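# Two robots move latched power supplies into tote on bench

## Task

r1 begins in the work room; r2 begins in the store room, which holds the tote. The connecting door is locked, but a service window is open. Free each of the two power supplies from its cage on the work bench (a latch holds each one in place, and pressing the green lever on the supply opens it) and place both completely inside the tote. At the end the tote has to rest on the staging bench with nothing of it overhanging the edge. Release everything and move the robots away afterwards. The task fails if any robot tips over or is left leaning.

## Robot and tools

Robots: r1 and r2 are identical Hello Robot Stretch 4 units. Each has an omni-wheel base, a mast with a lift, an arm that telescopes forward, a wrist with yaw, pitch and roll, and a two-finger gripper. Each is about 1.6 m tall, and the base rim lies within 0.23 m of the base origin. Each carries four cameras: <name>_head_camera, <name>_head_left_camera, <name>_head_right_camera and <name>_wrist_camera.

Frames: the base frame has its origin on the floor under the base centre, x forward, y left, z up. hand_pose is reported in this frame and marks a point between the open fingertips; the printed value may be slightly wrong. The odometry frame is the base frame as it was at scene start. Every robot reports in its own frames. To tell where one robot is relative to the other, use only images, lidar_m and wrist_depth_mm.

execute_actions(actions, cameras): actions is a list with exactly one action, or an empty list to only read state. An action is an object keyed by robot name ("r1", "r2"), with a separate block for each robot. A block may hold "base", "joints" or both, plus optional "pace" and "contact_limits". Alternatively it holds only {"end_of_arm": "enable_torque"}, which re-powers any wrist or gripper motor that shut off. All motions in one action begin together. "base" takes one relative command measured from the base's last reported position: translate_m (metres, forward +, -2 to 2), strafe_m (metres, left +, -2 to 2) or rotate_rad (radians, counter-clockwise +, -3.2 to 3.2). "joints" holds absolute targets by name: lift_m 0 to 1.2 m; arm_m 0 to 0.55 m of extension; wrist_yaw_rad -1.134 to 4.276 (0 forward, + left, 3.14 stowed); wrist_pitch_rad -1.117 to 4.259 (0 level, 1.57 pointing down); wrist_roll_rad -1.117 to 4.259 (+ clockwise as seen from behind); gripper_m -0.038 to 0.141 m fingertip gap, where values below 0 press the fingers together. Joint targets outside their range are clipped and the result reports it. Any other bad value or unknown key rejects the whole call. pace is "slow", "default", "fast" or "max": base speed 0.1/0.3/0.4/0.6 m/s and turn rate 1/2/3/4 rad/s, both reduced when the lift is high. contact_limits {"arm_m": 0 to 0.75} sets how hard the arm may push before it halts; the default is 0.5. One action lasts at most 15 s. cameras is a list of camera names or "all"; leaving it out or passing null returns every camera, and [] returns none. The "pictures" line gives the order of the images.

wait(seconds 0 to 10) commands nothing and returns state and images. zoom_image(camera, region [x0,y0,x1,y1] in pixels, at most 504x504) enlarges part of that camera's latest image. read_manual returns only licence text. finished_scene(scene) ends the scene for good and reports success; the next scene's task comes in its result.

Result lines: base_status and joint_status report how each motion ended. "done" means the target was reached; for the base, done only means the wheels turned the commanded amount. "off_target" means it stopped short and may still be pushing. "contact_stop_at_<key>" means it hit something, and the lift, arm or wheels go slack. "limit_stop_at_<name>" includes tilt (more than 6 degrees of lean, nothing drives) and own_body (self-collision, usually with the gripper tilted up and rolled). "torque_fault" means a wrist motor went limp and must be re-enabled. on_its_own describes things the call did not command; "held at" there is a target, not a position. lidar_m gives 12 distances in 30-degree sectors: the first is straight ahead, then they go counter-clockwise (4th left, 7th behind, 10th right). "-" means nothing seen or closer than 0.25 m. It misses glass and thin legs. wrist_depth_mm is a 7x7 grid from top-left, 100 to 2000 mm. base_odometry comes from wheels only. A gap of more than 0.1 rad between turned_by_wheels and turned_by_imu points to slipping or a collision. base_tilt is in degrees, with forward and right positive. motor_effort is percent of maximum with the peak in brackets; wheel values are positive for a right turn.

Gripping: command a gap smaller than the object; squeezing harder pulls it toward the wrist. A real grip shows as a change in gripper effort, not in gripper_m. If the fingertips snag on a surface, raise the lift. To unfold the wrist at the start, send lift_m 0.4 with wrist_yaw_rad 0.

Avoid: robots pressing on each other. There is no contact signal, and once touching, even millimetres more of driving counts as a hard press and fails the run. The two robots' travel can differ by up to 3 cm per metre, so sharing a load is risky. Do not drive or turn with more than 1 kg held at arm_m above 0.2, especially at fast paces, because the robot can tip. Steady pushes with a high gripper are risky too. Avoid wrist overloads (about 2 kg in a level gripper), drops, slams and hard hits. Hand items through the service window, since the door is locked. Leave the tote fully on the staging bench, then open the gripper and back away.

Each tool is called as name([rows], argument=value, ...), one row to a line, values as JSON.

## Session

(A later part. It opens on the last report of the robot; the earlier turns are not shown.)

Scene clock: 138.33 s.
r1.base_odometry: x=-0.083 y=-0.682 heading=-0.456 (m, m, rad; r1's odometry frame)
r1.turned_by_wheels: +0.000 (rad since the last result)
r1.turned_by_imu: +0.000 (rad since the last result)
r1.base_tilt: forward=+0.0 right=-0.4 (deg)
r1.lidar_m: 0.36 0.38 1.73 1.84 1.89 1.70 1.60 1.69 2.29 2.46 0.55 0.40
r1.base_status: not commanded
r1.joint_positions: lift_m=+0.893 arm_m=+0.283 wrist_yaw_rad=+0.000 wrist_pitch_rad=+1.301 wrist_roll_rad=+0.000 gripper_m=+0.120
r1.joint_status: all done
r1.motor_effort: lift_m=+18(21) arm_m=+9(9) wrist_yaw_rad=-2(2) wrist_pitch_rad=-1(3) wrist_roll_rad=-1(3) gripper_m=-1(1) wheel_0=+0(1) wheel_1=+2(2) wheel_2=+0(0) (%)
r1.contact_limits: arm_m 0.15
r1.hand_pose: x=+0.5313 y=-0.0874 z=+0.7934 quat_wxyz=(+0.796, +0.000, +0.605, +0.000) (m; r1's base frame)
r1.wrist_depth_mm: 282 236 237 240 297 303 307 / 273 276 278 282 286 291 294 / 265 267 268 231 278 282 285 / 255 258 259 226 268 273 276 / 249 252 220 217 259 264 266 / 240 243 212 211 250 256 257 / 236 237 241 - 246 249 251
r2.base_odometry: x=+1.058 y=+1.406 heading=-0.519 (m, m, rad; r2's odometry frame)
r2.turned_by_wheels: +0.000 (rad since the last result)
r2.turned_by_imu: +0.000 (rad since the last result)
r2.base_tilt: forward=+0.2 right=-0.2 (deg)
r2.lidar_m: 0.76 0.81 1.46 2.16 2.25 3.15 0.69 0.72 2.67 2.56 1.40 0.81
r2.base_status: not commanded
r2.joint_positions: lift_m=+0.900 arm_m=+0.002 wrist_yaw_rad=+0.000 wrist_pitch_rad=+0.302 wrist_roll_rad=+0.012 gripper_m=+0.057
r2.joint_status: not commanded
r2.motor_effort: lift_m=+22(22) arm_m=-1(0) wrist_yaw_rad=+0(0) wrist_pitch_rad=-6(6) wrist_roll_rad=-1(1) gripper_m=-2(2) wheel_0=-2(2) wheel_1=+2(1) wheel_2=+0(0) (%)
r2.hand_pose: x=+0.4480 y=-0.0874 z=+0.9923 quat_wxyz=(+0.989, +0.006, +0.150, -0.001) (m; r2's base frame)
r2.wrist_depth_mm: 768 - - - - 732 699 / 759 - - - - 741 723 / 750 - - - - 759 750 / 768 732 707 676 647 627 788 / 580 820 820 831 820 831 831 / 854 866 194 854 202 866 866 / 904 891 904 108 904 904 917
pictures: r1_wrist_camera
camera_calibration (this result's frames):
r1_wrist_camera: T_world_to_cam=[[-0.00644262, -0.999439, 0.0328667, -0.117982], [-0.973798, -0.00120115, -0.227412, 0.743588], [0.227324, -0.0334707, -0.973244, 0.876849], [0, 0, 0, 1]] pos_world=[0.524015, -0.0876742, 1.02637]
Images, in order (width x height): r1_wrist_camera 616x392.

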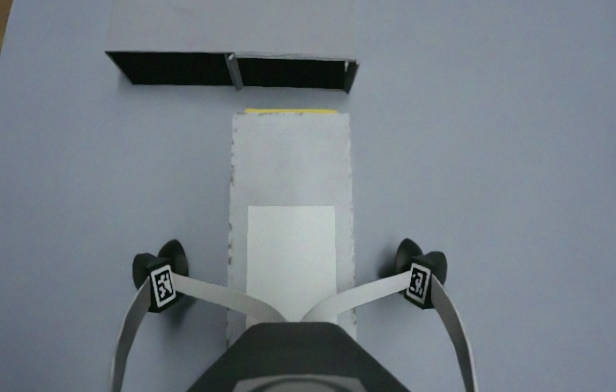

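execute_actions([
  {"r1":{"joints":{"gripper_m":0.01,"lift_m":0.888}},"r2":{"joints":{"lift_m":1.15,"gripper_m":0.12}}},
], cameras=[])

execute_actions([
  {"r1":{"joints":{"lift_m":0.93}},"r2":{"joints":{"wrist_pitch_rad":1.3}}},
], cameras=["r1_wrist_camera","r2_head_camera"])

Scene clock: 141.17 s.
r1.base_odometry: x=-0.083 y=-0.682 heading=-0.456 (m, m, rad; r1's odometry frame)
r1.turned_by_wheels: +0.000 (rad since the last result)
r1.turned_by_imu: +0.000 (rad since the last result)
r1.base_tilt: forward=+0.0 right=-0.3 (deg)
r1.lidar_m: 0.36 0.39 1.72 1.84 1.88 1.68 1.61 1.69 2.30 2.46 0.52 0.38
r1.base_status: not commanded
r1.joint_positions: lift_m=+0.888 arm_m=+0.283 wrist_yaw_rad=+0.000 wrist_pitch_rad=+1.303 wrist_roll_rad=+0.000 gripper_m=+0.011
r1.joint_status: all done
r1.motor_effort: lift_m=+21(19) arm_m=+9(9) wrist_yaw_rad=-1(2) wrist_pitch_rad=-10(11) wrist_roll_rad=-1(0) gripper_m=-30(29) wheel_0=+0(0) wheel_1=+2(2) wheel_2=+0(0) (%)
r1.hand_pose: x=+0.5307 y=-0.0874 z=+0.7879 quat_wxyz=(+0.795, +0.000, +0.606, +0.000) (m; r1's base frame)
r1.wrist_depth_mm: 273 228 230 232 286 291 294 / 265 267 270 273 277 282 286 / 256 258 258 212 268 272 276 / 249 252 251 204 262 264 266 / 241 244 198 196 253 256 258 / 234 174 188 190 187 247 251 / 229 231 233 - 240 242 244
r2.base_odometry: x=+1.058 y=+1.406 heading=-0.519 (m, m, rad; r2's odometry frame)
r2.turned_by_wheels: +0.000 (rad since the last result)
r2.turned_by_imu: +0.001 (rad since the last result)
r2.base_tilt: forward=+0.1 right=-0.3 (deg)
r2.lidar_m: 0.76 0.81 1.42 2.16 2.23 3.13 0.69 0.75 2.67 2.58 1.41 0.78
r2.base_status: not commanded
r2.joint_positions: lift_m=+1.150 arm_m=+0.002 wrist_yaw_rad=+0.000 wrist_pitch_rad=+0.302 wrist_roll_rad=+0.012 gripper_m=+0.120
r2.joint_status: all done
r2.motor_effort: lift_m=+22(24) arm_m=+0(0) wrist_yaw_rad=+0(0) wrist_pitch_rad=-6(6) wrist_roll_rad=-2(0) gripper_m=+0(3) wheel_0=-2(2) wheel_1=+2(1) wheel_2=+0(0) (%)
r2.hand_pose: x=+0.4480 y=-0.0874 z=+1.2422 quat_wxyz=(+0.989, +0.006, +0.150, -0.001) (m; r2's base frame)
r2.wrist_depth_mm: 768 - - - - 741 691 / 759 - - - - 741 723 / 750 - - - - 759 750 / 778 - - - - 798 788 / 820 991 1042 1008 976 831 831 / 854 759 699 750 676 723 866 / 691 647 668 108 640 904 931
pictures: none
No camera images: the call's "cameras" was empty. Leave "cameras" out to get every camera's image.

Scene clock: 142.30 s.
r1.base_odometry: x=-0.083 y=-0.682 heading=-0.456 (m, m, rad; r1's odometry frame)
r1.turned_by_wheels: +0.000 (rad since the last result)
r1.turned_by_imu: +0.000 (rad since the last result)
r1.base_tilt: forward=-0.1 right=-0.4 (deg)
r1.lidar_m: 0.37 0.38 1.73 1.85 1.88 1.68 1.60 1.69 2.31 2.46 0.53 0.39
r1.base_status: not commanded
r1.joint_positions: lift_m=+0.930 arm_m=+0.283 wrist_yaw_rad=+0.000 wrist_pitch_rad=+1.303 wrist_roll_rad=+0.000 gripper_m=+0.011
r1.joint_status: all done
r1.motor_effort: lift_m=+26(28) arm_m=+9(9) wrist_yaw_rad=-1(2) wrist_pitch_rad=-10(9) wrist_roll_rad=+0(1) gripper_m=-28(29) wheel_0=+0(1) wheel_1=+2(2) wheel_2=+0(0) (%)
r1.hand_pose: x=+0.5307 y=-0.0874 z=+0.8295 quat_wxyz=(+0.795, +0.000, +0.606, +0.000) (m; r1's base frame)
r1.wrist_depth_mm: 319 296 274 278 334 338 343 / 307 309 283 271 324 329 330 / 298 300 301 213 314 315 324 / 289 291 291 204 303 307 310 / 281 285 198 196 294 298 300 / 273 175 188 189 187 289 293 / 266 270 272 - 279 282 285
r2.base_odometry: x=+1.058 y=+1.406 heading=-0.519 (m, m, rad; r2's odometry frame)
r2.turned_by_wheels: +0.000 (rad since the last result)
r2.turned_by_imu: +0.000 (rad since the last result)
r2.base_tilt: forward=+0.1 right=-0.2 (deg)
r2.lidar_m: 0.75 0.78 1.49 2.16 2.26 3.10 0.71 0.72 2.66 2.54 1.39 0.79
r2.base_status: not commanded
r2.joint_positions: lift_m=+1.150 arm_m=+0.002 wrist_yaw_rad=+0.000 wrist_pitch_rad=+1.300 wrist_roll_rad=+0.012 gripper_m=+0.120
r2.joint_status: all done
r2.motor_effort: lift_m=+22(22) arm_m=-1(0) wrist_yaw_rad=+0(0) wrist_pitch_rad=-1(3) wrist_roll_rad=-1(2) gripper_m=+0(1) wheel_0=-2(2) wheel_1=+1(1) wheel_2=+0(0) (%)
r2.hand_pose: x=+0.2497 y=-0.0874 z=+1.0500 quat_wxyz=(+0.796, +0.005, +0.605, -0.004) (m; r2's base frame)
r2.wrist_depth_mm: 1008 1025 1025 1060 1060 1078 1078 / 1255 1281 1281 1308 1308 1336 1366 / 1397 1336 1366 1366 1366 1366 1366 / 1336 1308 1308 1308 1308 1308 1281 / 1281 1229 1255 1255 1255 1255 1229 / 1205 1205 1008 1205 1182 1182 1205 / 1160 1160 1160 108 1160 1138 1138
pictures: r1_wrist_camera, r2_head_camera
camera_calibration (this result's frames):
r1_wrist_camera: T_world_to_cam=[[-0.0064248, -0.999439, 0.0328825, -0.119201], [-0.974338, -0.00114214, -0.225087, 0.749571], [0.224998, -0.0334848, -0.973784, 0.913837], [0, 0, 0, 1]] pos_world=[0.523957, -0.0876785, 1.06252]
Images, in order (width x height): r1_wrist_camera 616x392, r2_head_camera 420x560.

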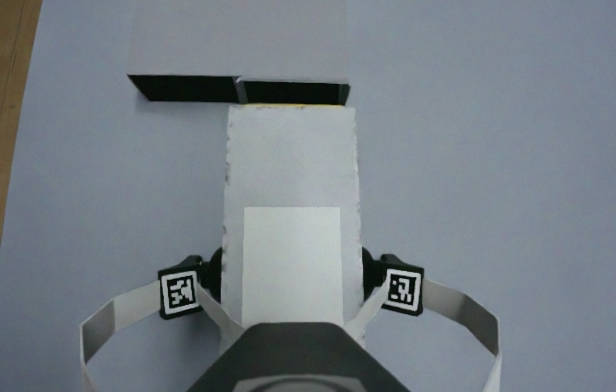

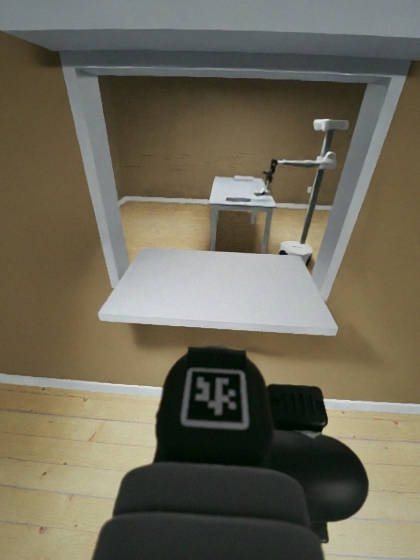

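execute_actions([
  {"r1":{"base":{"strafe_m":1.15},"joints":{"arm_m":0.05},"pace":"fast"},"r2":{"base":{"translate_m":0.3}}},
], cameras=[])

execute_actions([
  {"r1":{"base":{"translate_m":0.8},"joints":{"lift_m":1.13},"pace":"fast"}},
], cameras=[])

execute_actions([
  {"r1":{"base":{"rotate_rad":1.53}}},
], cameras=["r1_head_camera","r1_wrist_camera","r2_head_camera"])

Scene clock: 146.77 s.
r1.base_odometry: x=+0.423 y=+0.351 heading=-0.456 (m, m, rad; r1's odometry frame)
r1.turned_by_wheels: +0.000 (rad since the last result)
r1.turned_by_imu: -0.002 (rad since the last result)
r1.base_tilt: forward=+0.0 right=-0.4 (deg)
r1.lidar_m: 2.90 0.69 0.72 0.70 0.73 0.94 1.61 1.71 2.32 1.47 1.06 0.39
r1.base_status: done
r1.joint_positions: lift_m=+0.930 arm_m=+0.052 wrist_yaw_rad=+0.000 wrist_pitch_rad=+1.303 wrist_roll_rad=+0.000 gripper_m=+0.011
r1.joint_status: all done
r1.motor_effort: lift_m=+26(26) arm_m=-9(16) wrist_yaw_rad=-1(1) wrist_pitch_rad=-9(11) wrist_roll_rad=+1(1) gripper_m=-30(28) wheel_0=+0(11) wheel_1=-1(6) wheel_2=-1(1) (%)
r1.hand_pose: x=+0.2988 y=-0.0874 z=+0.8296 quat_wxyz=(+0.795, +0.000, +0.606, +0.000) (m; r1's base frame)
r1.wrist_depth_mm: 1138 1138 1160 1205 1182 1205 1229 / 1118 1098 1098 1118 1138 1160 1182 / 1060 1078 1078 213 1098 1118 1138 / 1025 1042 1025 204 1060 1098 1118 / 991 1025 198 196 1042 1060 1060 / 960 174 189 190 187 1025 1042 / 946 946 768 - 991 991 1025
r2.base_odometry: x=+1.319 y=+1.257 heading=-0.519 (m, m, rad; r2's odometry frame)
r2.turned_by_wheels: +0.000 (rad since the last result)
r2.turned_by_imu: +0.002 (rad since the last result)
r2.base_tilt: forward=+0.1 right=-0.2 (deg)
r2.lidar_m: 0.45 0.50 1.02 2.15 2.24 3.11 0.99 1.10 2.67 2.58 1.00 0.48
r2.base_status: done
r2.joint_positions: lift_m=+1.150 arm_m=+0.002 wrist_yaw_rad=+0.000 wrist_pitch_rad=+1.300 wrist_roll_rad=+0.012 gripper_m=+0.120
r2.joint_status: not commanded
r2.motor_effort: lift_m=+22(22) arm_m=+0(0) wrist_yaw_rad=+0(0) wrist_pitch_rad=-1(3) wrist_roll_rad=-1(0) gripper_m=-2(1) wheel_0=+3(9) wheel_1=+1(7) wheel_2=-1(12) (%)
r2.hand_pose: x=+0.2496 y=-0.0874 z=+1.0500 quat_wxyz=(+0.796, +0.005, +0.605, -0.004) (m; r2's base frame)
r2.wrist_depth_mm: 445 442 442 442 439 439 436 / 427 427 430 430 427 433 439 / 1025 1042 1060 1098 1098 1118 1160 / 1308 1308 1281 1308 1308 1308 1308 / 1255 1255 1255 1255 1255 1255 1229 / 1205 1205 1008 1205 1182 1182 1182 / 1160 1160 1138 108 1160 1138 1138
pictures: none
No camera images: the call's "cameras" was empty. Leave "cameras" out to get every camera's image.

Scene clock: 150.43 s.
r1.base_odometry: x=+1.141 y=-0.002 heading=-0.456 (m, m, rad; r1's odometry frame)
r1.turned_by_wheels: +0.000 (rad since the last result)
r1.turned_by_imu: +0.001 (rad since the last result)
r1.base_tilt: forward=-0.1 right=-0.4 (deg)
r1.lidar_m: 0.37 0.76 0.51 0.48 0.51 1.02 2.42 2.55 1.04 0.97 1.04 2.42
r1.base_status: done
r1.joint_positions: lift_m=+1.130 arm_m=+0.052 wrist_yaw_rad=+0.000 wrist_pitch_rad=+1.303 wrist_roll_rad=+0.000 gripper_m=+0.011
r1.joint_status: all done
r1.motor_effort: lift_m=+25(27) arm_m=-9(9) wrist_yaw_rad=-2(0) wrist_pitch_rad=-9(12) wrist_roll_rad=-1(1) gripper_m=-30(30) wheel_0=+0(9) wheel_1=-1(1) wheel_2=+1(11) (%)
r1.hand_pose: x=+0.2989 y=-0.0874 z=+1.0296 quat_wxyz=(+0.795, +0.000, +0.606, +0.000) (m; r1's base frame)
r1.wrist_depth_mm: 1229 1397 1397 1397 1397 1430 1464 / 1205 1308 1336 1336 1336 1397 1366 / 1182 1255 1281 213 1308 1336 1336 / 1182 1205 1229 204 1281 1308 1281 / 1182 1229 198 196 1229 1255 1281 / 1138 174 188 190 187 1205 1229 / 1098 1118 960 - 1182 1160 1205
r2.base_odometry: x=+1.319 y=+1.257 heading=-0.519 (m, m, rad; r2's odometry frame)
r2.turned_by_wheels: +0.000 (rad since the last result)
r2.turned_by_imu: +0.001 (rad since the last result)
r2.base_tilt: forward=+0.1 right=-0.2 (deg)
r2.lidar_m: 0.44 0.50 1.01 2.14 2.27 3.14 0.99 1.12 2.68 2.59 0.99 0.49
r2.base_status: not commanded
r2.joint_positions: lift_m=+1.150 arm_m=+0.002 wrist_yaw_rad=+0.000 wrist_pitch_rad=+1.300 wrist_roll_rad=+0.012 gripper_m=+0.120
r2.joint_status: not commanded
r2.motor_effort: lift_m=+22(22) arm_m=-1(1) wrist_yaw_rad=+0(0) wrist_pitch_rad=-2(1) wrist_roll_rad=-2(1) gripper_m=+0(1) wheel_0=+3(3) wheel_1=+1(1) wheel_2=-1(1) (%)
r2.hand_pose: x=+0.2496 y=-0.0874 z=+1.0500 quat_wxyz=(+0.796, +0.005, +0.605, -0.004) (m; r2's base frame)
r2.wrist_depth_mm: 442 442 442 439 439 439 433 / 427 430 430 427 427 430 439 / 1008 1042 1060 1078 1118 1138 1160 / 1308 1308 1308 1308 1308 1308 1308 / 1281 1255 1255 1229 1255 1229 1255 / 1205 1205 1008 1205 1182 1182 1182 / 1160 1138 1138 108 1182 1138 1138
pictures: none
No camera images: the call's "cameras" was empty. Leave "cameras" out to get every camera's image.

Scene clock: 152.97 s.
r1.base_odometry: x=+1.141 y=-0.002 heading=+1.074 (m, m, rad; r1's odometry frame)
r1.turned_by_wheels: +1.530 (rad since the last result)
r1.turned_by_imu: +1.549 (rad since the last result)
r1.base_tilt: forward=-0.1 right=-0.3 (deg)
r1.lidar_m: 0.36 0.50 0.96 2.24 2.47 1.05 0.98 1.05 2.46 2.32 0.77 0.53
r1.base_status: done
r1.joint_positions: lift_m=+1.130 arm_m=+0.052 wrist_yaw_rad=+0.000 wrist_pitch_rad=+1.303 wrist_roll_rad=+0.000 gripper_m=+0.011
r1.joint_status: not commanded
r1.motor_effort: lift_m=+26(26) arm_m=-9(9) wrist_yaw_rad=-2(3) wrist_pitch_rad=-9(10) wrist_roll_rad=-2(1) gripper_m=-28(29) wheel_0=-1(1) wheel_1=+1(3) wheel_2=-1(5) (%)
r1.hand_pose: x=+0.2989 y=-0.0874 z=+1.0296 quat_wxyz=(+0.795, +0.000, +0.606, +0.000) (m; r1's base frame)
r1.wrist_depth_mm: 375 375 384 384 392 394 404 / 820 842 866 421 904 931 946 / 1118 1182 1060 212 1281 1336 1336 / 1229 1205 1255 204 1281 1308 1336 / 1160 1205 198 197 1255 1255 1255 / 1160 175 188 190 187 1255 1229 / 1098 1160 960 - 1160 1205 1205
r2.base_odometry: x=+1.319 y=+1.257 heading=-0.519 (m, m, rad; r2's odometry frame)
r2.turned_by_wheels: +0.000 (rad since the last result)
r2.turned_by_imu: +0.001 (rad since the last result)
r2.base_tilt: forward=+0.1 right=-0.2 (deg)
r2.lidar_m: 0.44 0.51 1.02 2.13 2.26 3.13 1.02 1.11 2.68 2.58 0.95 0.50
r2.base_status: not commanded
r2.joint_positions: lift_m=+1.150 arm_m=+0.002 wrist_yaw_rad=+0.000 wrist_pitch_rad=+1.300 wrist_roll_rad=+0.012 gripper_m=+0.120
r2.joint_status: not commanded
r2.motor_effort: lift_m=+21(22) arm_m=+0(0) wrist_yaw_rad=+0(0) wrist_pitch_rad=-2(2) wrist_roll_rad=-1(2) gripper_m=+0(2) wheel_0=+3(3) wheel_1=+1(1) wheel_2=-1(1) (%)
r2.hand_pose: x=+0.2496 y=-0.0874 z=+1.0500 quat_wxyz=(+0.796, +0.005, +0.605, -0.004) (m; r2's base frame)
r2.wrist_depth_mm: 442 439 442 439 439 439 436 / 427 427 430 427 427 430 439 / 1025 1025 1060 1098 1118 1138 1160 / 1308 1308 1308 1308 1308 1308 1308 / 1281 1255 1255 1255 1255 1255 1229 / 1205 1205 1008 1205 1182 1205 1205 / 1160 1160 1138 108 1160 1138 1160
pictures: r1_head_camera, r1_wrist_camera, r2_head_camera
camera_calibration (this result's frames):
r1_wrist_camera: T_world_to_cam=[[-0.00626395, -0.99944, 0.0328803, -0.127302], [-0.974289, -0.00130568, -0.225297, 0.568971], [0.225214, -0.0334462, -0.973735, 1.16071], [0, 0, 0, 1]] pos_world=[0.292137, -0.0876667, 1.2626]
Images, in order (width x height): r1_head_camera 420x560, r1_wrist_camera 616x392, r2_head_camera 420x560.

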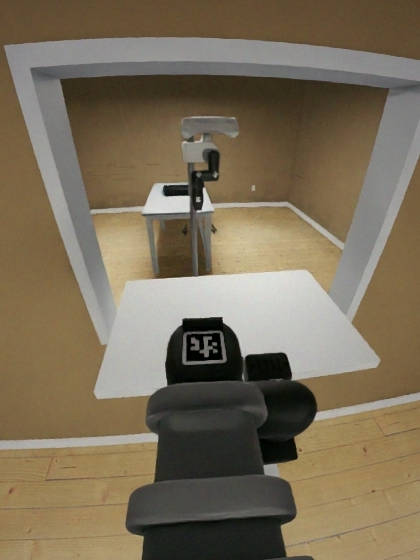

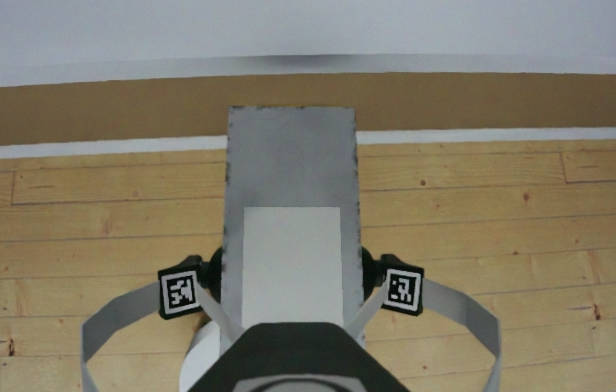

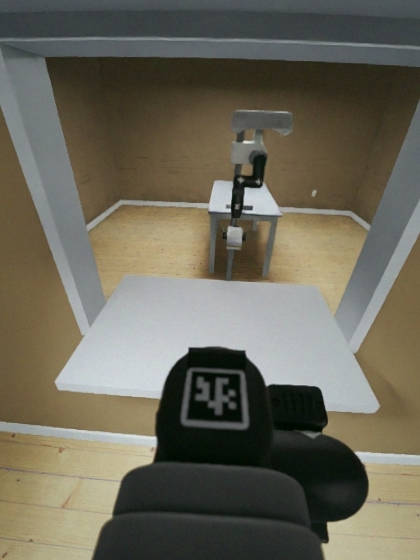

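execute_actions([
  {"r1":{"joints":{"arm_m":0.5,"lift_m":1.06}}},
], cameras=[])

execute_actions([
  {"r1":{"joints":{"lift_m":1.032},"pace":"slow"}},
], cameras=["r2_head_camera"])

Scene clock: 155.57 s.
r1.base_odometry: x=+1.141 y=-0.002 heading=+1.074 (m, m, rad; r1's odometry frame)
r1.turned_by_wheels: +0.000 (rad since the last result)
r1.turned_by_imu: +0.000 (rad since the last result)
r1.base_tilt: forward=+0.0 right=-0.4 (deg)
r1.lidar_m: 0.48 0.51 0.96 2.26 2.49 1.05 0.98 1.02 2.43 2.32 0.75 0.54
r1.base_status: not commanded
r1.joint_positions: lift_m=+1.060 arm_m=+0.498 wrist_yaw_rad=+0.000 wrist_pitch_rad=+1.303 wrist_roll_rad=+0.000 gripper_m=+0.011
r1.joint_status: all done
r1.motor_effort: lift_m=+22(24) arm_m=+9(11) wrist_yaw_rad=-2(3) wrist_pitch_rad=-7(12) wrist_roll_rad=-2(1) gripper_m=-29(30) wheel_0=-1(1) wheel_1=+1(1) wheel_2=+0(1) (%)
r1.hand_pose: x=+0.7458 y=-0.0874 z=+0.9599 quat_wxyz=(+0.795, +0.000, +0.606, +0.000) (m; r1's base frame)
r1.wrist_depth_mm: 294 297 300 306 307 312 319 / 283 287 290 294 298 303 307 / 274 279 278 212 289 294 297 / 267 271 271 204 281 283 287 / 260 264 198 196 272 274 278 / 254 175 188 190 187 265 271 / 245 248 250 - 257 258 263
r2.base_odometry: x=+1.319 y=+1.257 heading=-0.519 (m, m, rad; r2's odometry frame)
r2.turned_by_wheels: +0.000 (rad since the last result)
r2.turned_by_imu: +0.001 (rad since the last result)
r2.base_tilt: forward=+0.1 right=-0.2 (deg)
r2.lidar_m: 0.45 0.48 1.05 2.13 2.24 3.15 1.01 1.10 2.67 2.60 1.00 0.50
r2.base_status: not commanded
r2.joint_positions: lift_m=+1.150 arm_m=+0.002 wrist_yaw_rad=+0.000 wrist_pitch_rad=+1.300 wrist_roll_rad=+0.012 gripper_m=+0.120
r2.joint_status: not commanded
r2.motor_effort: lift_m=+22(22) arm_m=-1(1) wrist_yaw_rad=+0(0) wrist_pitch_rad=-2(1) wrist_roll_rad=-3(0) gripper_m=+0(1) wheel_0=+3(3) wheel_1=+1(1) wheel_2=-1(1) (%)
r2.hand_pose: x=+0.2496 y=-0.0874 z=+1.0500 quat_wxyz=(+0.796, +0.005, +0.605, -0.004) (m; r2's base frame)
r2.wrist_depth_mm: 445 439 442 439 439 439 436 / 424 427 430 430 427 433 439 / 1025 1025 1060 1078 1098 1138 1160 / 1308 1308 1308 1308 1308 1281 1308 / 1281 1255 1255 1255 1255 1255 1255 / 1205 1205 1008 1205 1182 1182 1205 / 1160 1160 1160 108 1160 1160 1160
pictures: none
No camera images: the call's "cameras" was empty. Leave "cameras" out to get every camera's image.

Scene clock: 156.60 s.
r1.base_odometry: x=+1.141 y=-0.002 heading=+1.074 (m, m, rad; r1's odometry frame)
r1.turned_by_wheels: +0.000 (rad since the last result)
r1.turned_by_imu: +0.000 (rad since the last result)
r1.base_tilt: forward=-0.1 right=-0.4 (deg)
r1.lidar_m: 0.48 0.51 0.99 2.24 2.50 1.06 0.99 1.03 2.44 2.32 0.75 0.54
r1.base_status: not commanded
r1.joint_positions: lift_m=+1.032 arm_m=+0.498 wrist_yaw_rad=+0.000 wrist_pitch_rad=+1.303 wrist_roll_rad=+0.000 gripper_m=+0.011
r1.joint_status: all done
r1.motor_effort: lift_m=+22(22) arm_m=+9(9) wrist_yaw_rad=-2(3) wrist_pitch_rad=-9(8) wrist_roll_rad=-4(1) gripper_m=-28(28) wheel_0=-1(1) wheel_1=+1(1) wheel_2=-1(1) (%)
r1.hand_pose: x=+0.7458 y=-0.0874 z=+0.9320 quat_wxyz=(+0.795, +0.000, +0.606, +0.000) (m; r1's base frame)
r1.wrist_depth_mm: 264 266 270 274 278 281 285 / 255 260 262 265 268 272 274 / 247 251 249 213 260 263 266 / 240 242 242 204 252 254 258 / 233 236 198 197 244 248 249 / 227 175 189 190 187 237 242 / 220 223 225 - 232 233 236
r2.base_odometry: x=+1.319 y=+1.257 heading=-0.519 (m, m, rad; r2's odometry frame)
r2.turned_by_wheels: +0.000 (rad since the last result)
r2.turned_by_imu: +0.000 (rad since the last result)
r2.base_tilt: forward=+0.1 right=-0.2 (deg)
r2.lidar_m: 0.46 0.51 1.01 2.13 2.21 3.11 0.97 1.07 2.70 2.58 1.00 0.50
r2.base_status: not commanded
r2.joint_positions: lift_m=+1.150 arm_m=+0.002 wrist_yaw_rad=+0.000 wrist_pitch_rad=+1.300 wrist_roll_rad=+0.012 gripper_m=+0.120
r2.joint_status: not commanded
r2.motor_effort: lift_m=+22(22) arm_m=+0(0) wrist_yaw_rad=+0(0) wrist_pitch_rad=-1(1) wrist_roll_rad=-1(2) gripper_m=+0(0) wheel_0=+3(3) wheel_1=+1(1) wheel_2=-2(2) (%)
r2.hand_pose: x=+0.2496 y=-0.0874 z=+1.0500 quat_wxyz=(+0.796, +0.005, +0.605, -0.004) (m; r2's base frame)
r2.wrist_depth_mm: 442 442 442 439 442 436 436 / 427 427 430 427 427 430 442 / 1025 1042 1060 1078 1118 1138 1182 / 1281 1308 1281 1308 1308 1308 1308 / 1255 1255 1255 1255 1255 1229 1255 / 1229 1182 1008 1205 1182 1205 1205 / 1182 1138 1138 108 1160 1160 1160
pictures: r2_head_camera
Images, in order (width x height): r2_head_camera 420x560.

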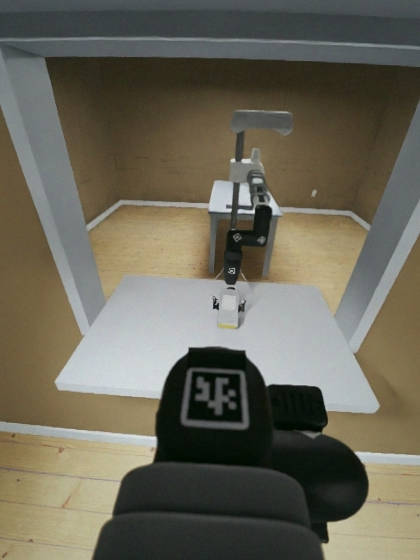

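execute_actions([
  {"r1":{"joints":{"lift_m":1.042,"gripper_m":0.12}},"r2":{"base":{"strafe_m":0.075}}},
], cameras=[])

execute_actions([
  {"r1":{"joints":{"lift_m":1.1,"arm_m":0.0},"pace":"fast"},"r2":{"joints":{"arm_m":0.2}}},
], cameras=["r2_head_camera","r2_wrist_camera"])

Scene clock: 158.73 s.
r1.base_odometry: x=+1.141 y=-0.002 heading=+1.074 (m, m, rad; r1's odometry frame)
r1.turned_by_wheels: +0.000 (rad since the last result)
r1.turned_by_imu: +0.000 (rad since the last result)
r1.base_tilt: forward=-0.1 right=-0.3 (deg)
r1.lidar_m: 0.48 0.51 0.99 2.25 2.50 1.05 0.97 1.03 2.47 2.31 0.76 0.54
r1.base_status: not commanded
r1.joint_positions: lift_m=+1.042 arm_m=+0.498 wrist_yaw_rad=+0.000 wrist_pitch_rad=+1.301 wrist_roll_rad=+0.000 gripper_m=+0.120
r1.joint_status: all done
r1.motor_effort: lift_m=+23(26) arm_m=+9(9) wrist_yaw_rad=+0(1) wrist_pitch_rad=-4(10) wrist_roll_rad=-1(0) gripper_m=+1(30) wheel_0=-1(1) wheel_1=+1(1) wheel_2=-1(1) (%)
r1.hand_pose: x=+0.7462 y=-0.0874 z=+0.9419 quat_wxyz=(+0.796, +0.000, +0.606, +0.000) (m; r1's base frame)
r1.wrist_depth_mm: 277 281 283 289 293 296 300 / 268 272 276 278 282 286 290 / 259 263 265 228 273 277 281 / 253 255 254 220 265 267 271 / 245 247 216 215 255 260 263 / 237 238 208 207 246 251 255 / 231 234 238 - 244 244 247
r2.base_odometry: x=+1.356 y=+1.322 heading=-0.519 (m, m, rad; r2's odometry frame)
r2.turned_by_wheels: +0.000 (rad since the last result)
r2.turned_by_imu: +0.000 (rad since the last result)
r2.base_tilt: forward=+0.1 right=-0.1 (deg)
r2.lidar_m: 0.47 0.49 1.03 2.09 2.18 3.05 1.01 1.09 2.73 2.48 0.70 0.49
r2.base_status: done
r2.joint_positions: lift_m=+1.150 arm_m=+0.002 wrist_yaw_rad=+0.000 wrist_pitch_rad=+1.300 wrist_roll_rad=+0.012 gripper_m=+0.120
r2.joint_status: not commanded
r2.motor_effort: lift_m=+22(22) arm_m=-1(0) wrist_yaw_rad=+0(0) wrist_pitch_rad=-2(2) wrist_roll_rad=-2(2) gripper_m=-1(1) wheel_0=-2(12) wheel_1=-1(8) wheel_2=+0(0) (%)
r2.hand_pose: x=+0.2496 y=-0.0874 z=+1.0500 quat_wxyz=(+0.796, +0.005, +0.605, -0.004) (m; r2's base frame)
r2.wrist_depth_mm: 442 442 442 442 442 439 436 / 424 430 430 427 427 433 445 / 1025 1042 1060 1078 1118 1118 1182 / 1308 1308 1281 1308 1308 1308 1281 / 1255 1281 1255 1255 1255 1255 1229 / 1229 1182 1008 1182 1182 1182 1182 / 1160 1160 1138 108 1160 1138 1160
pictures: none
No camera images: the call's "cameras" was empty. Leave "cameras" out to get every camera's image.

Scene clock: 160.83 s.
r1.base_odometry: x=+1.141 y=-0.002 heading=+1.074 (m, m, rad; r1's odometry frame)
r1.turned_by_wheels: +0.000 (rad since the last result)
r1.turned_by_imu: +0.000 (rad since the last result)
r1.base_tilt: forward=-0.1 right=-0.4 (deg)
r1.lidar_m: 0.48 0.50 0.99 2.24 2.48 1.04 0.98 1.03 2.46 2.32 0.78 0.51
r1.base_status: not commanded
r1.joint_positions: lift_m=+1.100 arm_m=+0.003 wrist_yaw_rad=+0.000 wrist_pitch_rad=+1.301 wrist_roll_rad=+0.000 gripper_m=+0.120
r1.joint_status: all done
r1.motor_effort: lift_m=+22(23) arm_m=-9(9) wrist_yaw_rad=-1(2) wrist_pitch_rad=-4(4) wrist_roll_rad=-1(1) gripper_m=+0(0) wheel_0=-1(1) wheel_1=+1(1) wheel_2=-1(1) (%)
r1.hand_pose: x=+0.2504 y=-0.0874 z=+1.0000 quat_wxyz=(+0.796, +0.000, +0.606, +0.000) (m; r1's base frame)
r1.wrist_depth_mm: 554 741 750 759 768 788 820 / 904 931 960 991 1025 1025 1042 / 1205 1229 1229 1255 1308 1308 1336 / 1229 1182 1205 1205 1255 1281 1308 / 1160 1205 1182 1205 1182 1229 1229 / 1118 1118 946 946 1182 1182 1205 / 1118 1098 931 - 1138 1138 1182
r2.base_odometry: x=+1.356 y=+1.322 heading=-0.519 (m, m, rad; r2's odometry frame)
r2.turned_by_wheels: +0.000 (rad since the last result)
r2.turned_by_imu: +0.001 (rad since the last result)
r2.base_tilt: forward=+0.1 right=-0.2 (deg)
r2.lidar_m: 0.46 0.48 1.03 2.08 2.17 3.06 0.98 1.10 2.73 2.47 0.69 0.49
r2.base_status: not commanded
r2.joint_positions: lift_m=+1.150 arm_m=+0.199 wrist_yaw_rad=+0.000 wrist_pitch_rad=+1.301 wrist_roll_rad=+0.012 gripper_m=+0.120
r2.joint_status: all done
r2.motor_effort: lift_m=+22(22) arm_m=+8(9) wrist_yaw_rad=+0(0) wrist_pitch_rad=-2(2) wrist_roll_rad=-2(1) gripper_m=-1(1) wheel_0=-2(2) wheel_1=-1(1) wheel_2=+0(0) (%)
r2.hand_pose: x=+0.4465 y=-0.0874 z=+1.0500 quat_wxyz=(+0.796, +0.005, +0.605, -0.004) (m; r2's base frame)
r2.wrist_depth_mm: 442 442 439 430 436 436 433 / 418 421 418 418 418 415 413 / 402 402 399 399 399 397 397 / 384 384 384 382 379 382 377 / 373 373 373 373 370 397 1229 / 1229 1205 1182 1205 1182 1205 1182 / 1182 1160 1160 108 1160 1138 1160
pictures: r2_head_camera, r2_wrist_camera
camera_calibration (this result's frames):
r2_wrist_camera: T_world_to_cam=[[-0.0486714, -0.998815, -0.000534549, -0.0694373], [-0.961949, 0.047019, -0.269153, 0.778655], [0.26886, -0.0125859, -0.963097, 1.12281], [0, 0, 0, 1]] pos_world=[0.443769, -0.0918351, 1.29091]
Images, in order (width x height): r2_head_camera 420x560, r2_wrist_camera 616x392.

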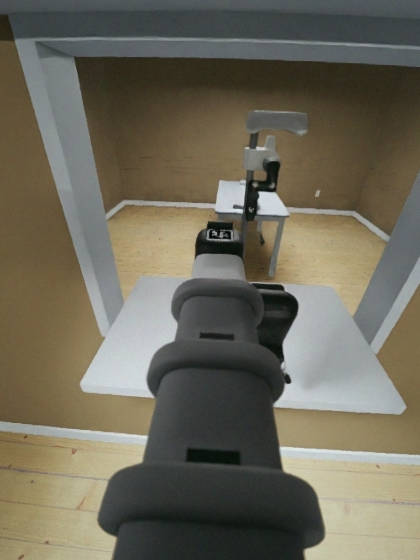

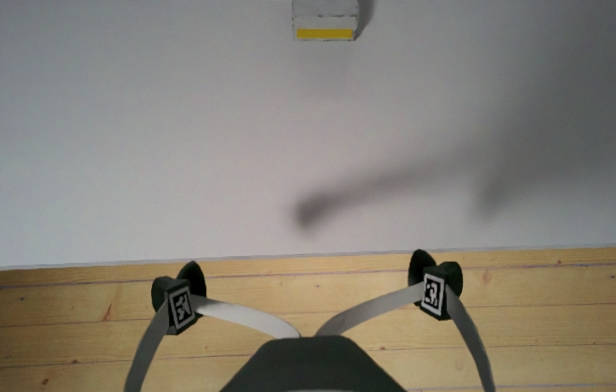

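execute_actions([
  {"r1":{"base":{"strafe_m":-0.7},"joints":{"lift_m":0.5,"gripper_m":0.045},"pace":"fast"},"r2":{"base":{"rotate_rad":-0.05},"joints":{"arm_m":0.46}}},
], cameras=[])

execute_actions([
  {"r1":{"base":{"translate_m":-2.0},"pace":"max"},"r2":{"base":{"translate_m":0.12},"joints":{"lift_m":1.12}}},
], cameras=["r1_head_left_camera","r2_wrist_camera"])

Scene clock: 164.73 s.
r1.base_odometry: x=+1.757 y=-0.336 heading=+1.074 (m, m, rad; r1's odometry frame)
r1.turned_by_wheels: +0.000 (rad since the last result)
r1.turned_by_imu: +0.001 (rad since the last result)
r1.base_tilt: forward=-0.1 right=-0.4 (deg)
r1.lidar_m: 0.52 0.54 0.73 2.43 1.45 1.05 1.25 2.48 1.72 1.61 1.13 0.80
r1.base_status: done
r1.joint_positions: lift_m=+0.500 arm_m=+0.003 wrist_yaw_rad=+0.000 wrist_pitch_rad=+1.301 wrist_roll_rad=+0.000 gripper_m=+0.045
r1.joint_status: all done
r1.motor_effort: lift_m=+20(20) arm_m=-9(9) wrist_yaw_rad=-1(1) wrist_pitch_rad=-2(4) wrist_roll_rad=-2(2) gripper_m=-3(4) wheel_0=-1(8) wheel_1=+0(5) wheel_2=+0(2) (%)
r1.hand_pose: x=+0.2504 y=-0.0874 z=+0.4003 quat_wxyz=(+0.796, +0.000, +0.605, +0.000) (m; r1's base frame)
r1.wrist_depth_mm: 683 691 699 707 723 741 732 / 661 668 683 691 691 699 707 / 634 640 654 661 676 676 691 / 615 627 634 640 647 654 661 / 597 603 609 615 627 634 634 / 574 585 198 473 198 615 621 / 569 384 389 - 597 603 609
r2.base_odometry: x=+1.356 y=+1.322 heading=-0.568 (m, m, rad; r2's odometry frame)
r2.turned_by_wheels: -0.049 (rad since the last result)
r2.turned_by_imu: -0.048 (rad since the last result)
r2.base_tilt: forward=+0.1 right=-0.2 (deg)
r2.lidar_m: 0.47 0.48 0.97 2.07 2.12 2.89 0.99 1.07 2.79 2.66 0.76 0.49
r2.base_status: done
r2.joint_positions: lift_m=+1.150 arm_m=+0.459 wrist_yaw_rad=+0.000 wrist_pitch_rad=+1.300 wrist_roll_rad=+0.012 gripper_m=+0.120
r2.joint_status: all done
r2.motor_effort: lift_m=+22(22) arm_m=+8(10) wrist_yaw_rad=-1(1) wrist_pitch_rad=-1(2) wrist_roll_rad=-2(2) gripper_m=+0(1) wheel_0=+5(5) wheel_1=+4(4) wheel_2=+4(6) (%)
r2.hand_pose: x=+0.7065 y=-0.0874 z=+1.0500 quat_wxyz=(+0.796, +0.005, +0.605, -0.003) (m; r2's base frame)
r2.wrist_depth_mm: 442 439 439 439 436 436 433 / 421 421 418 373 415 415 413 / 402 399 399 355 397 397 397 / 384 382 382 340 379 379 379 / 366 368 366 340 364 364 362 / 353 349 343 351 343 345 349 / 340 336 338 108 338 334 336
pictures: none
No camera images: the call's "cameras" was empty. Leave "cameras" out to get every camera's image.

Scene clock: 170.23 s.
r1.base_odometry: x=+0.803 y=-2.093 heading=+1.074 (m, m, rad; r1's odometry frame)
r1.turned_by_wheels: +0.000 (rad since the last result)
r1.turned_by_imu: -0.003 (rad since the last result)
r1.base_tilt: forward=+0.0 right=-0.3 (deg)
r1.lidar_m: 2.53 0.40 0.28 0.25 0.26 0.36 1.53 1.57 1.84 1.71 1.78 2.33
r1.base_status: done
r1.joint_positions: lift_m=+0.500 arm_m=+0.003 wrist_yaw_rad=+0.000 wrist_pitch_rad=+1.301 wrist_roll_rad=+0.000 gripper_m=+0.045
r1.joint_status: not commanded
r1.motor_effort: lift_m=+21(21) arm_m=-9(9) wrist_yaw_rad=-2(2) wrist_pitch_rad=-3(3) wrist_roll_rad=-1(0) gripper_m=-1(4) wheel_0=+0(6) wheel_1=+0(5) wheel_2=+1(12) (%)
r1.hand_pose: x=+0.2504 y=-0.0874 z=+0.4002 quat_wxyz=(+0.796, +0.000, +0.605, +0.000) (m; r1's base frame)
r1.wrist_depth_mm: 676 683 699 699 715 723 741 / 661 668 676 683 699 707 707 / 640 647 647 661 668 676 699 / 609 627 634 640 654 654 661 / 597 603 609 615 627 640 634 / 580 585 198 480 198 615 627 / 564 382 387 - 591 597 609
r2.base_odometry: x=+1.457 y=+1.258 heading=-0.568 (m, m, rad; r2's odometry frame)
r2.turned_by_wheels: +0.000 (rad since the last result)
r2.turned_by_imu: +0.002 (rad since the last result)
r2.base_tilt: forward=+0.1 right=-0.2 (deg)
r2.lidar_m: 0.33 0.34 0.51 2.07 2.14 2.90 1.12 1.18 2.80 2.45 0.56 0.37
r2.base_status: done
r2.joint_positions: lift_m=+1.120 arm_m=+0.459 wrist_yaw_rad=+0.000 wrist_pitch_rad=+1.300 wrist_roll_rad=+0.012 gripper_m=+0.120
r2.joint_status: all done
r2.motor_effort: lift_m=+17(21) arm_m=+8(8) wrist_yaw_rad=-1(0) wrist_pitch_rad=-2(2) wrist_roll_rad=-3(1) gripper_m=-1(2) wheel_0=+3(9) wheel_1=+3(8) wheel_2=-2(11) (%)
r2.hand_pose: x=+0.7066 y=-0.0874 z=+1.0204 quat_wxyz=(+0.796, +0.005, +0.605, -0.003) (m; r2's base frame)
r2.wrist_depth_mm: 1464 1464 1464 1464 1464 1464 1430 / 387 387 384 384 384 382 382 / 368 368 366 366 366 366 364 / 353 351 351 310 349 349 349 / 340 338 338 297 334 334 334 / 325 320 319 285 315 319 322 / 312 310 312 108 312 307 309
pictures: r1_head_left_camera, r2_wrist_camera
camera_calibration (this result's frames):
r2_wrist_camera: T_world_to_cam=[[-0.0486215, -0.998817, -0.000536247, -0.0568252], [-0.961942, 0.046971, -0.269187, 1.02089], [0.268893, -0.0125724, -0.963088, 1.02436], [0, 0, 0, 1]] pos_world=[0.703828, -0.0918314, 1.26132]
Images, in order (width x height): r1_head_left_camera 420x672, r2_wrist_camera 616x392.

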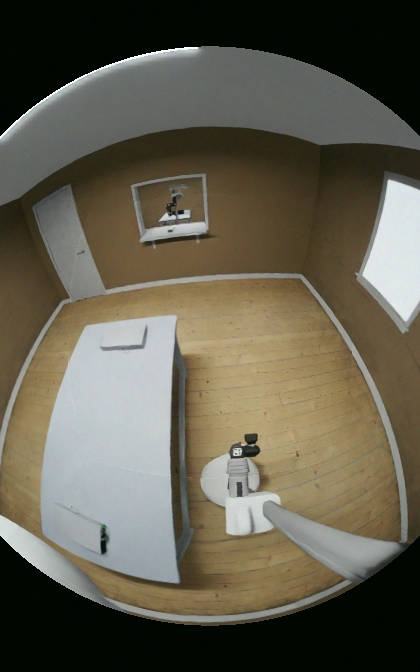

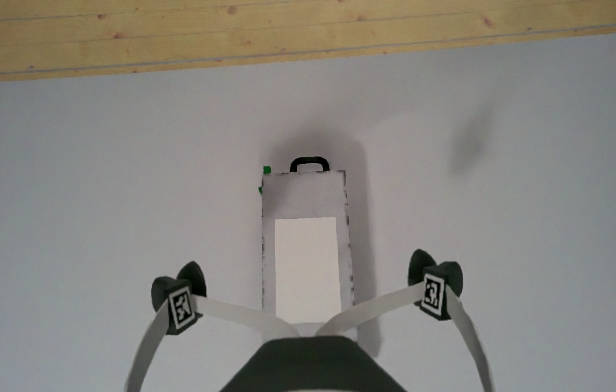

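execute_actions([
  {"r1":{"base":{"strafe_m":-0.13},"joints":{"lift_m":0.92},"pace":"fast"},"r2":{"joints":{"arm_m":0.468,"lift_m":1.048}}},
], cameras=[])

execute_actions([
  {"r1":{"base":{"rotate_rad":1.6},"pace":"fast"},"r2":{"joints":{"gripper_m":0.01}}},
], cameras=["r2_wrist_camera"])

execute_actions([
  {"r1":{"base":{"strafe_m":0.32},"joints":{"arm_m":0.25},"pace":"fast"},"r2":{"joints":{"lift_m":1.09}}},
], cameras=["r1_head_camera","r1_wrist_camera","r2_wrist_camera"])

Scene clock: 173.30 s.
r1.base_odometry: x=+0.917 y=-2.155 heading=+1.074 (m, m, rad; r1's odometry frame)
r1.turned_by_wheels: +0.000 (rad since the last result)
r1.turned_by_imu: +0.001 (rad since the last result)
r1.base_tilt: forward=+0.0 right=-0.4 (deg)
r1.lidar_m: 2.54 0.59 0.42 0.37 0.39 0.54 1.53 1.58 1.70 1.58 1.65 2.10
r1.base_status: done
r1.joint_positions: lift_m=+0.920 arm_m=+0.003 wrist_yaw_rad=+0.000 wrist_pitch_rad=+1.301 wrist_roll_rad=+0.000 gripper_m=+0.045
r1.joint_status: all done
r1.motor_effort: lift_m=+22(25) arm_m=-9(9) wrist_yaw_rad=-2(1) wrist_pitch_rad=-2(2) wrist_roll_rad=+1(1) gripper_m=-4(3) wheel_0=+0(11) wheel_1=+0(13) wheel_2=+0(0) (%)
r1.hand_pose: x=+0.2504 y=-0.0874 z=+0.8200 quat_wxyz=(+0.796, +0.000, +0.605, +0.000) (m; r1's base frame)
r1.wrist_depth_mm: 1118 1138 1138 1160 1182 1182 1229 / 1078 1098 1138 1138 1138 1160 1182 / 1042 1060 1098 1098 1118 1118 1138 / 1008 1042 1042 1060 1078 1098 1118 / 917 991 1008 1025 1025 1060 1078 / 960 976 198 788 198 1025 1042 / 931 778 768 - 991 991 1008
r2.base_odometry: x=+1.457 y=+1.258 heading=-0.568 (m, m, rad; r2's odometry frame)
r2.turned_by_wheels: +0.000 (rad since the last result)
r2.turned_by_imu: +0.001 (rad since the last result)
r2.base_tilt: forward=+0.0 right=-0.2 (deg)
r2.lidar_m: 0.34 0.38 0.47 2.05 2.15 2.87 1.12 1.21 2.76 2.49 0.52 0.37
r2.base_status: not commanded
r2.joint_positions: lift_m=+1.048 arm_m=+0.467 wrist_yaw_rad=+0.000 wrist_pitch_rad=+1.301 wrist_roll_rad=+0.012 gripper_m=+0.120
r2.joint_status: all done
r2.motor_effort: lift_m=+17(18) arm_m=+8(8) wrist_yaw_rad=-1(1) wrist_pitch_rad=-3(2) wrist_roll_rad=+0(1) gripper_m=-1(0) wheel_0=+3(3) wheel_1=+3(3) wheel_2=-3(3) (%)
r2.hand_pose: x=+0.7145 y=-0.0874 z=+0.9484 quat_wxyz=(+0.796, +0.005, +0.605, -0.004) (m; r2's base frame)
r2.wrist_depth_mm: 1366 1397 319 319 317 315 315 / 304 304 303 303 303 301 300 / 290 291 290 290 289 287 287 / 278 278 277 236 276 276 274 / 267 266 266 225 262 264 263 / 256 254 217 216 218 251 253 / 247 245 246 108 244 242 244
pictures: none
No camera images: the call's "cameras" was empty. Leave "cameras" out to get every camera's image.

Scene clock: 175.43 s.
r1.base_odometry: x=+0.917 y=-2.155 heading=+2.674 (m, m, rad; r1's odometry frame)
r1.turned_by_wheels: +1.600 (rad since the last result)
r1.turned_by_imu: +1.620 (rad since the last result)
r1.base_tilt: forward=-0.1 right=-0.4 (deg)
r1.lidar_m: 0.38 0.41 0.56 1.53 1.59 1.67 1.58 1.65 2.19 2.56 0.57 0.41
r1.base_status: done
r1.joint_positions: lift_m=+0.920 arm_m=+0.003 wrist_yaw_rad=+0.000 wrist_pitch_rad=+1.301 wrist_roll_rad=+0.000 gripper_m=+0.045
r1.joint_status: not commanded
r1.motor_effort: lift_m=+22(22) arm_m=-9(9) wrist_yaw_rad=-3(0) wrist_pitch_rad=-2(3) wrist_roll_rad=-1(1) gripper_m=-2(4) wheel_0=-1(4) wheel_1=+0(6) wheel_2=+1(7) (%)
r1.hand_pose: x=+0.2504 y=-0.0874 z=+0.8200 quat_wxyz=(+0.796, +0.000, +0.605, +0.000) (m; r1's base frame)
r1.wrist_depth_mm: 312 319 322 327 329 332 338 / 309 312 317 319 324 325 332 / 1078 1078 1078 1098 1118 1118 1138 / 1025 1025 1025 1042 1060 1078 1098 / 1008 1025 1008 1025 1042 1042 1060 / 976 976 198 788 198 1025 1042 / 946 788 768 - 991 976 1008
r2.base_odometry: x=+1.457 y=+1.258 heading=-0.568 (m, m, rad; r2's odometry frame)
r2.turned_by_wheels: +0.000 (rad since the last result)
r2.turned_by_imu: +0.001 (rad since the last result)
r2.base_tilt: forward=+0.1 right=-0.2 (deg)
r2.lidar_m: 0.33 0.36 0.49 2.04 2.14 2.89 1.10 1.20 2.80 2.43 0.52 0.37
r2.base_status: not commanded
r2.joint_positions: lift_m=+1.048 arm_m=+0.467 wrist_yaw_rad=+0.000 wrist_pitch_rad=+1.303 wrist_roll_rad=+0.012 gripper_m=+0.010
r2.joint_status: all done
r2.motor_effort: lift_m=+20(20) arm_m=+7(8) wrist_yaw_rad=-1(1) wrist_pitch_rad=-9(10) wrist_roll_rad=-2(5) gripper_m=-24(24) wheel_0=+3(3) wheel_1=+3(3) wheel_2=-3(3) (%)
r2.hand_pose: x=+0.7140 y=-0.0874 z=+0.9480 quat_wxyz=(+0.795, +0.005, +0.606, -0.003) (m; r2's base frame)
r2.wrist_depth_mm: 1397 315 314 314 312 312 310 / 301 300 300 298 297 297 296 / 286 287 286 237 285 283 283 / 276 276 272 224 273 272 272 / 265 263 260 214 262 262 260 / 254 253 198 206 187 247 251 / 244 240 242 108 242 239 241
pictures: r2_wrist_camera
camera_calibration (this result's frames):
r2_wrist_camera: T_world_to_cam=[[-0.0483892, -0.998828, -0.000415718, -0.0567676], [-0.962615, 0.0467459, -0.26681, 1.00671], [0.266516, -0.0125105, -0.963749, 0.954929], [0, 0, 0, 1]] pos_world=[0.711824, -0.091814, 1.18889]
Images, in order (width x height): r2_wrist_camera 616x392.

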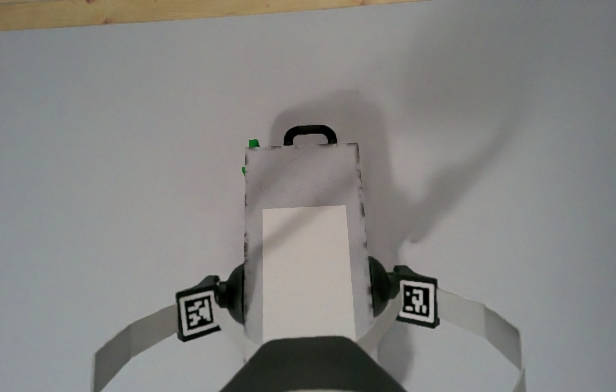

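Scene clock: 177.57 s.
r1.base_odometry: x=+0.772 y=-2.441 heading=+2.674 (m, m, rad; r1's odometry frame)
r1.turned_by_wheels: +0.000 (rad since the last result)
r1.turned_by_imu: +0.000 (rad since the last result)
r1.base_tilt: forward=-0.1 right=-0.4 (deg)
r1.lidar_m: 0.37 0.40 1.28 1.21 1.26 1.67 1.59 1.65 2.20 2.87 0.57 0.41
r1.base_status: done
r1.joint_positions: lift_m=+0.920 arm_m=+0.248 wrist_yaw_rad=+0.000 wrist_pitch_rad=+1.300 wrist_roll_rad=+0.000 gripper_m=+0.045
r1.joint_status: all done
r1.motor_effort: lift_m=+22(22) arm_m=+9(10) wrist_yaw_rad=-1(4) wrist_pitch_rad=-2(4) wrist_roll_rad=-3(1) gripper_m=-4(2) wheel_0=+0(10) wheel_1=+0(11) wheel_2=+0(1) (%)
r1.hand_pose: x=+0.4964 y=-0.0874 z=+0.8201 quat_wxyz=(+0.796, +0.000, +0.605, +0.000) (m; r1's base frame)
r1.wrist_depth_mm: 310 314 317 322 327 332 338 / 300 304 307 312 317 320 324 / 293 296 298 301 307 309 314 / 283 286 290 293 296 300 303 / 273 278 278 282 289 291 296 / 266 268 198 273 198 282 285 / 258 262 266 - 272 274 277
r2.base_odometry: x=+1.457 y=+1.258 heading=-0.568 (m, m, rad; r2's odometry frame)
r2.turned_by_wheels: +0.000 (rad since the last result)
r2.turned_by_imu: +0.001 (rad since the last result)
r2.base_tilt: forward=+0.1 right=-0.2 (deg)
r2.lidar_m: 0.33 0.38 0.50 2.06 2.14 2.90 1.14 1.18 2.81 2.47 0.54 0.37
r2.base_status: not commanded
r2.joint_positions: lift_m=+1.090 arm_m=+0.467 wrist_yaw_rad=+0.000 wrist_pitch_rad=+1.303 wrist_roll_rad=+0.012 gripper_m=+0.010
r2.joint_status: all done
r2.motor_effort: lift_m=+26(27) arm_m=+7(8) wrist_yaw_rad=-1(1) wrist_pitch_rad=-9(9) wrist_roll_rad=+1(2) gripper_m=-23(24) wheel_0=+3(3) wheel_1=+3(3) wheel_2=-3(3) (%)
r2.hand_pose: x=+0.7140 y=-0.0874 z=+0.9895 quat_wxyz=(+0.795, +0.005, +0.606, -0.003) (m; r2's base frame)
r2.wrist_depth_mm: 1430 1430 1430 1430 1430 1397 357 / 347 347 345 345 343 343 343 / 332 330 330 237 329 327 327 / 319 319 314 224 315 315 314 / 306 304 303 214 303 301 301 / 293 293 198 206 187 286 290 / 283 278 278 108 279 278 279
pictures: r1_head_camera, r1_wrist_camera, r2_wrist_camera
camera_calibration (this result's frames):
r1_wrist_camera: T_world_to_cam=[[-0.00635251, -0.99944, 0.0328653, -0.11912], [-0.973761, -0.00129399, -0.227568, 0.715753], [0.227483, -0.0334486, -0.973207, 0.910626], [0, 0, 0, 1]] pos_world=[0.489064, -0.0876675, 1.05303]
r2_wrist_camera: T_world_to_cam=[[-0.0483891, -0.998828, -0.00041411, -0.0567523], [-0.962624, 0.0467457, -0.266778, 1.01776], [0.266485, -0.0125105, -0.963758, 0.994985], [0, 0, 0, 1]] pos_world=[0.711826, -0.091814, 1.23042]
Images, in order (width x height): r1_head_camera 420x560, r1_wrist_camera 616x392, r2_wrist_camera 616x392.

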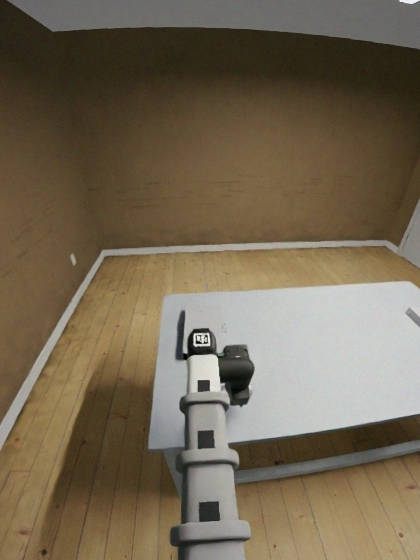

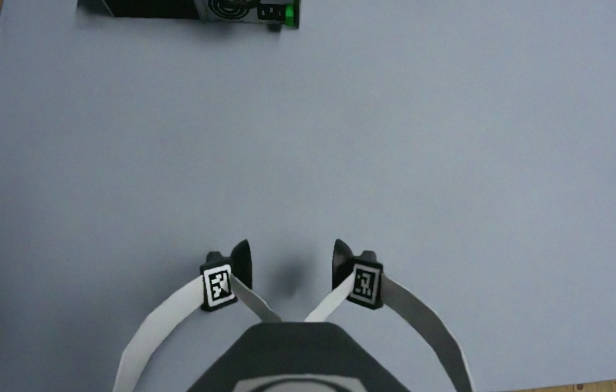

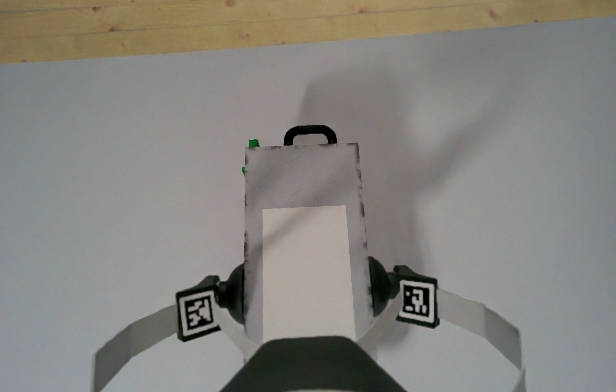

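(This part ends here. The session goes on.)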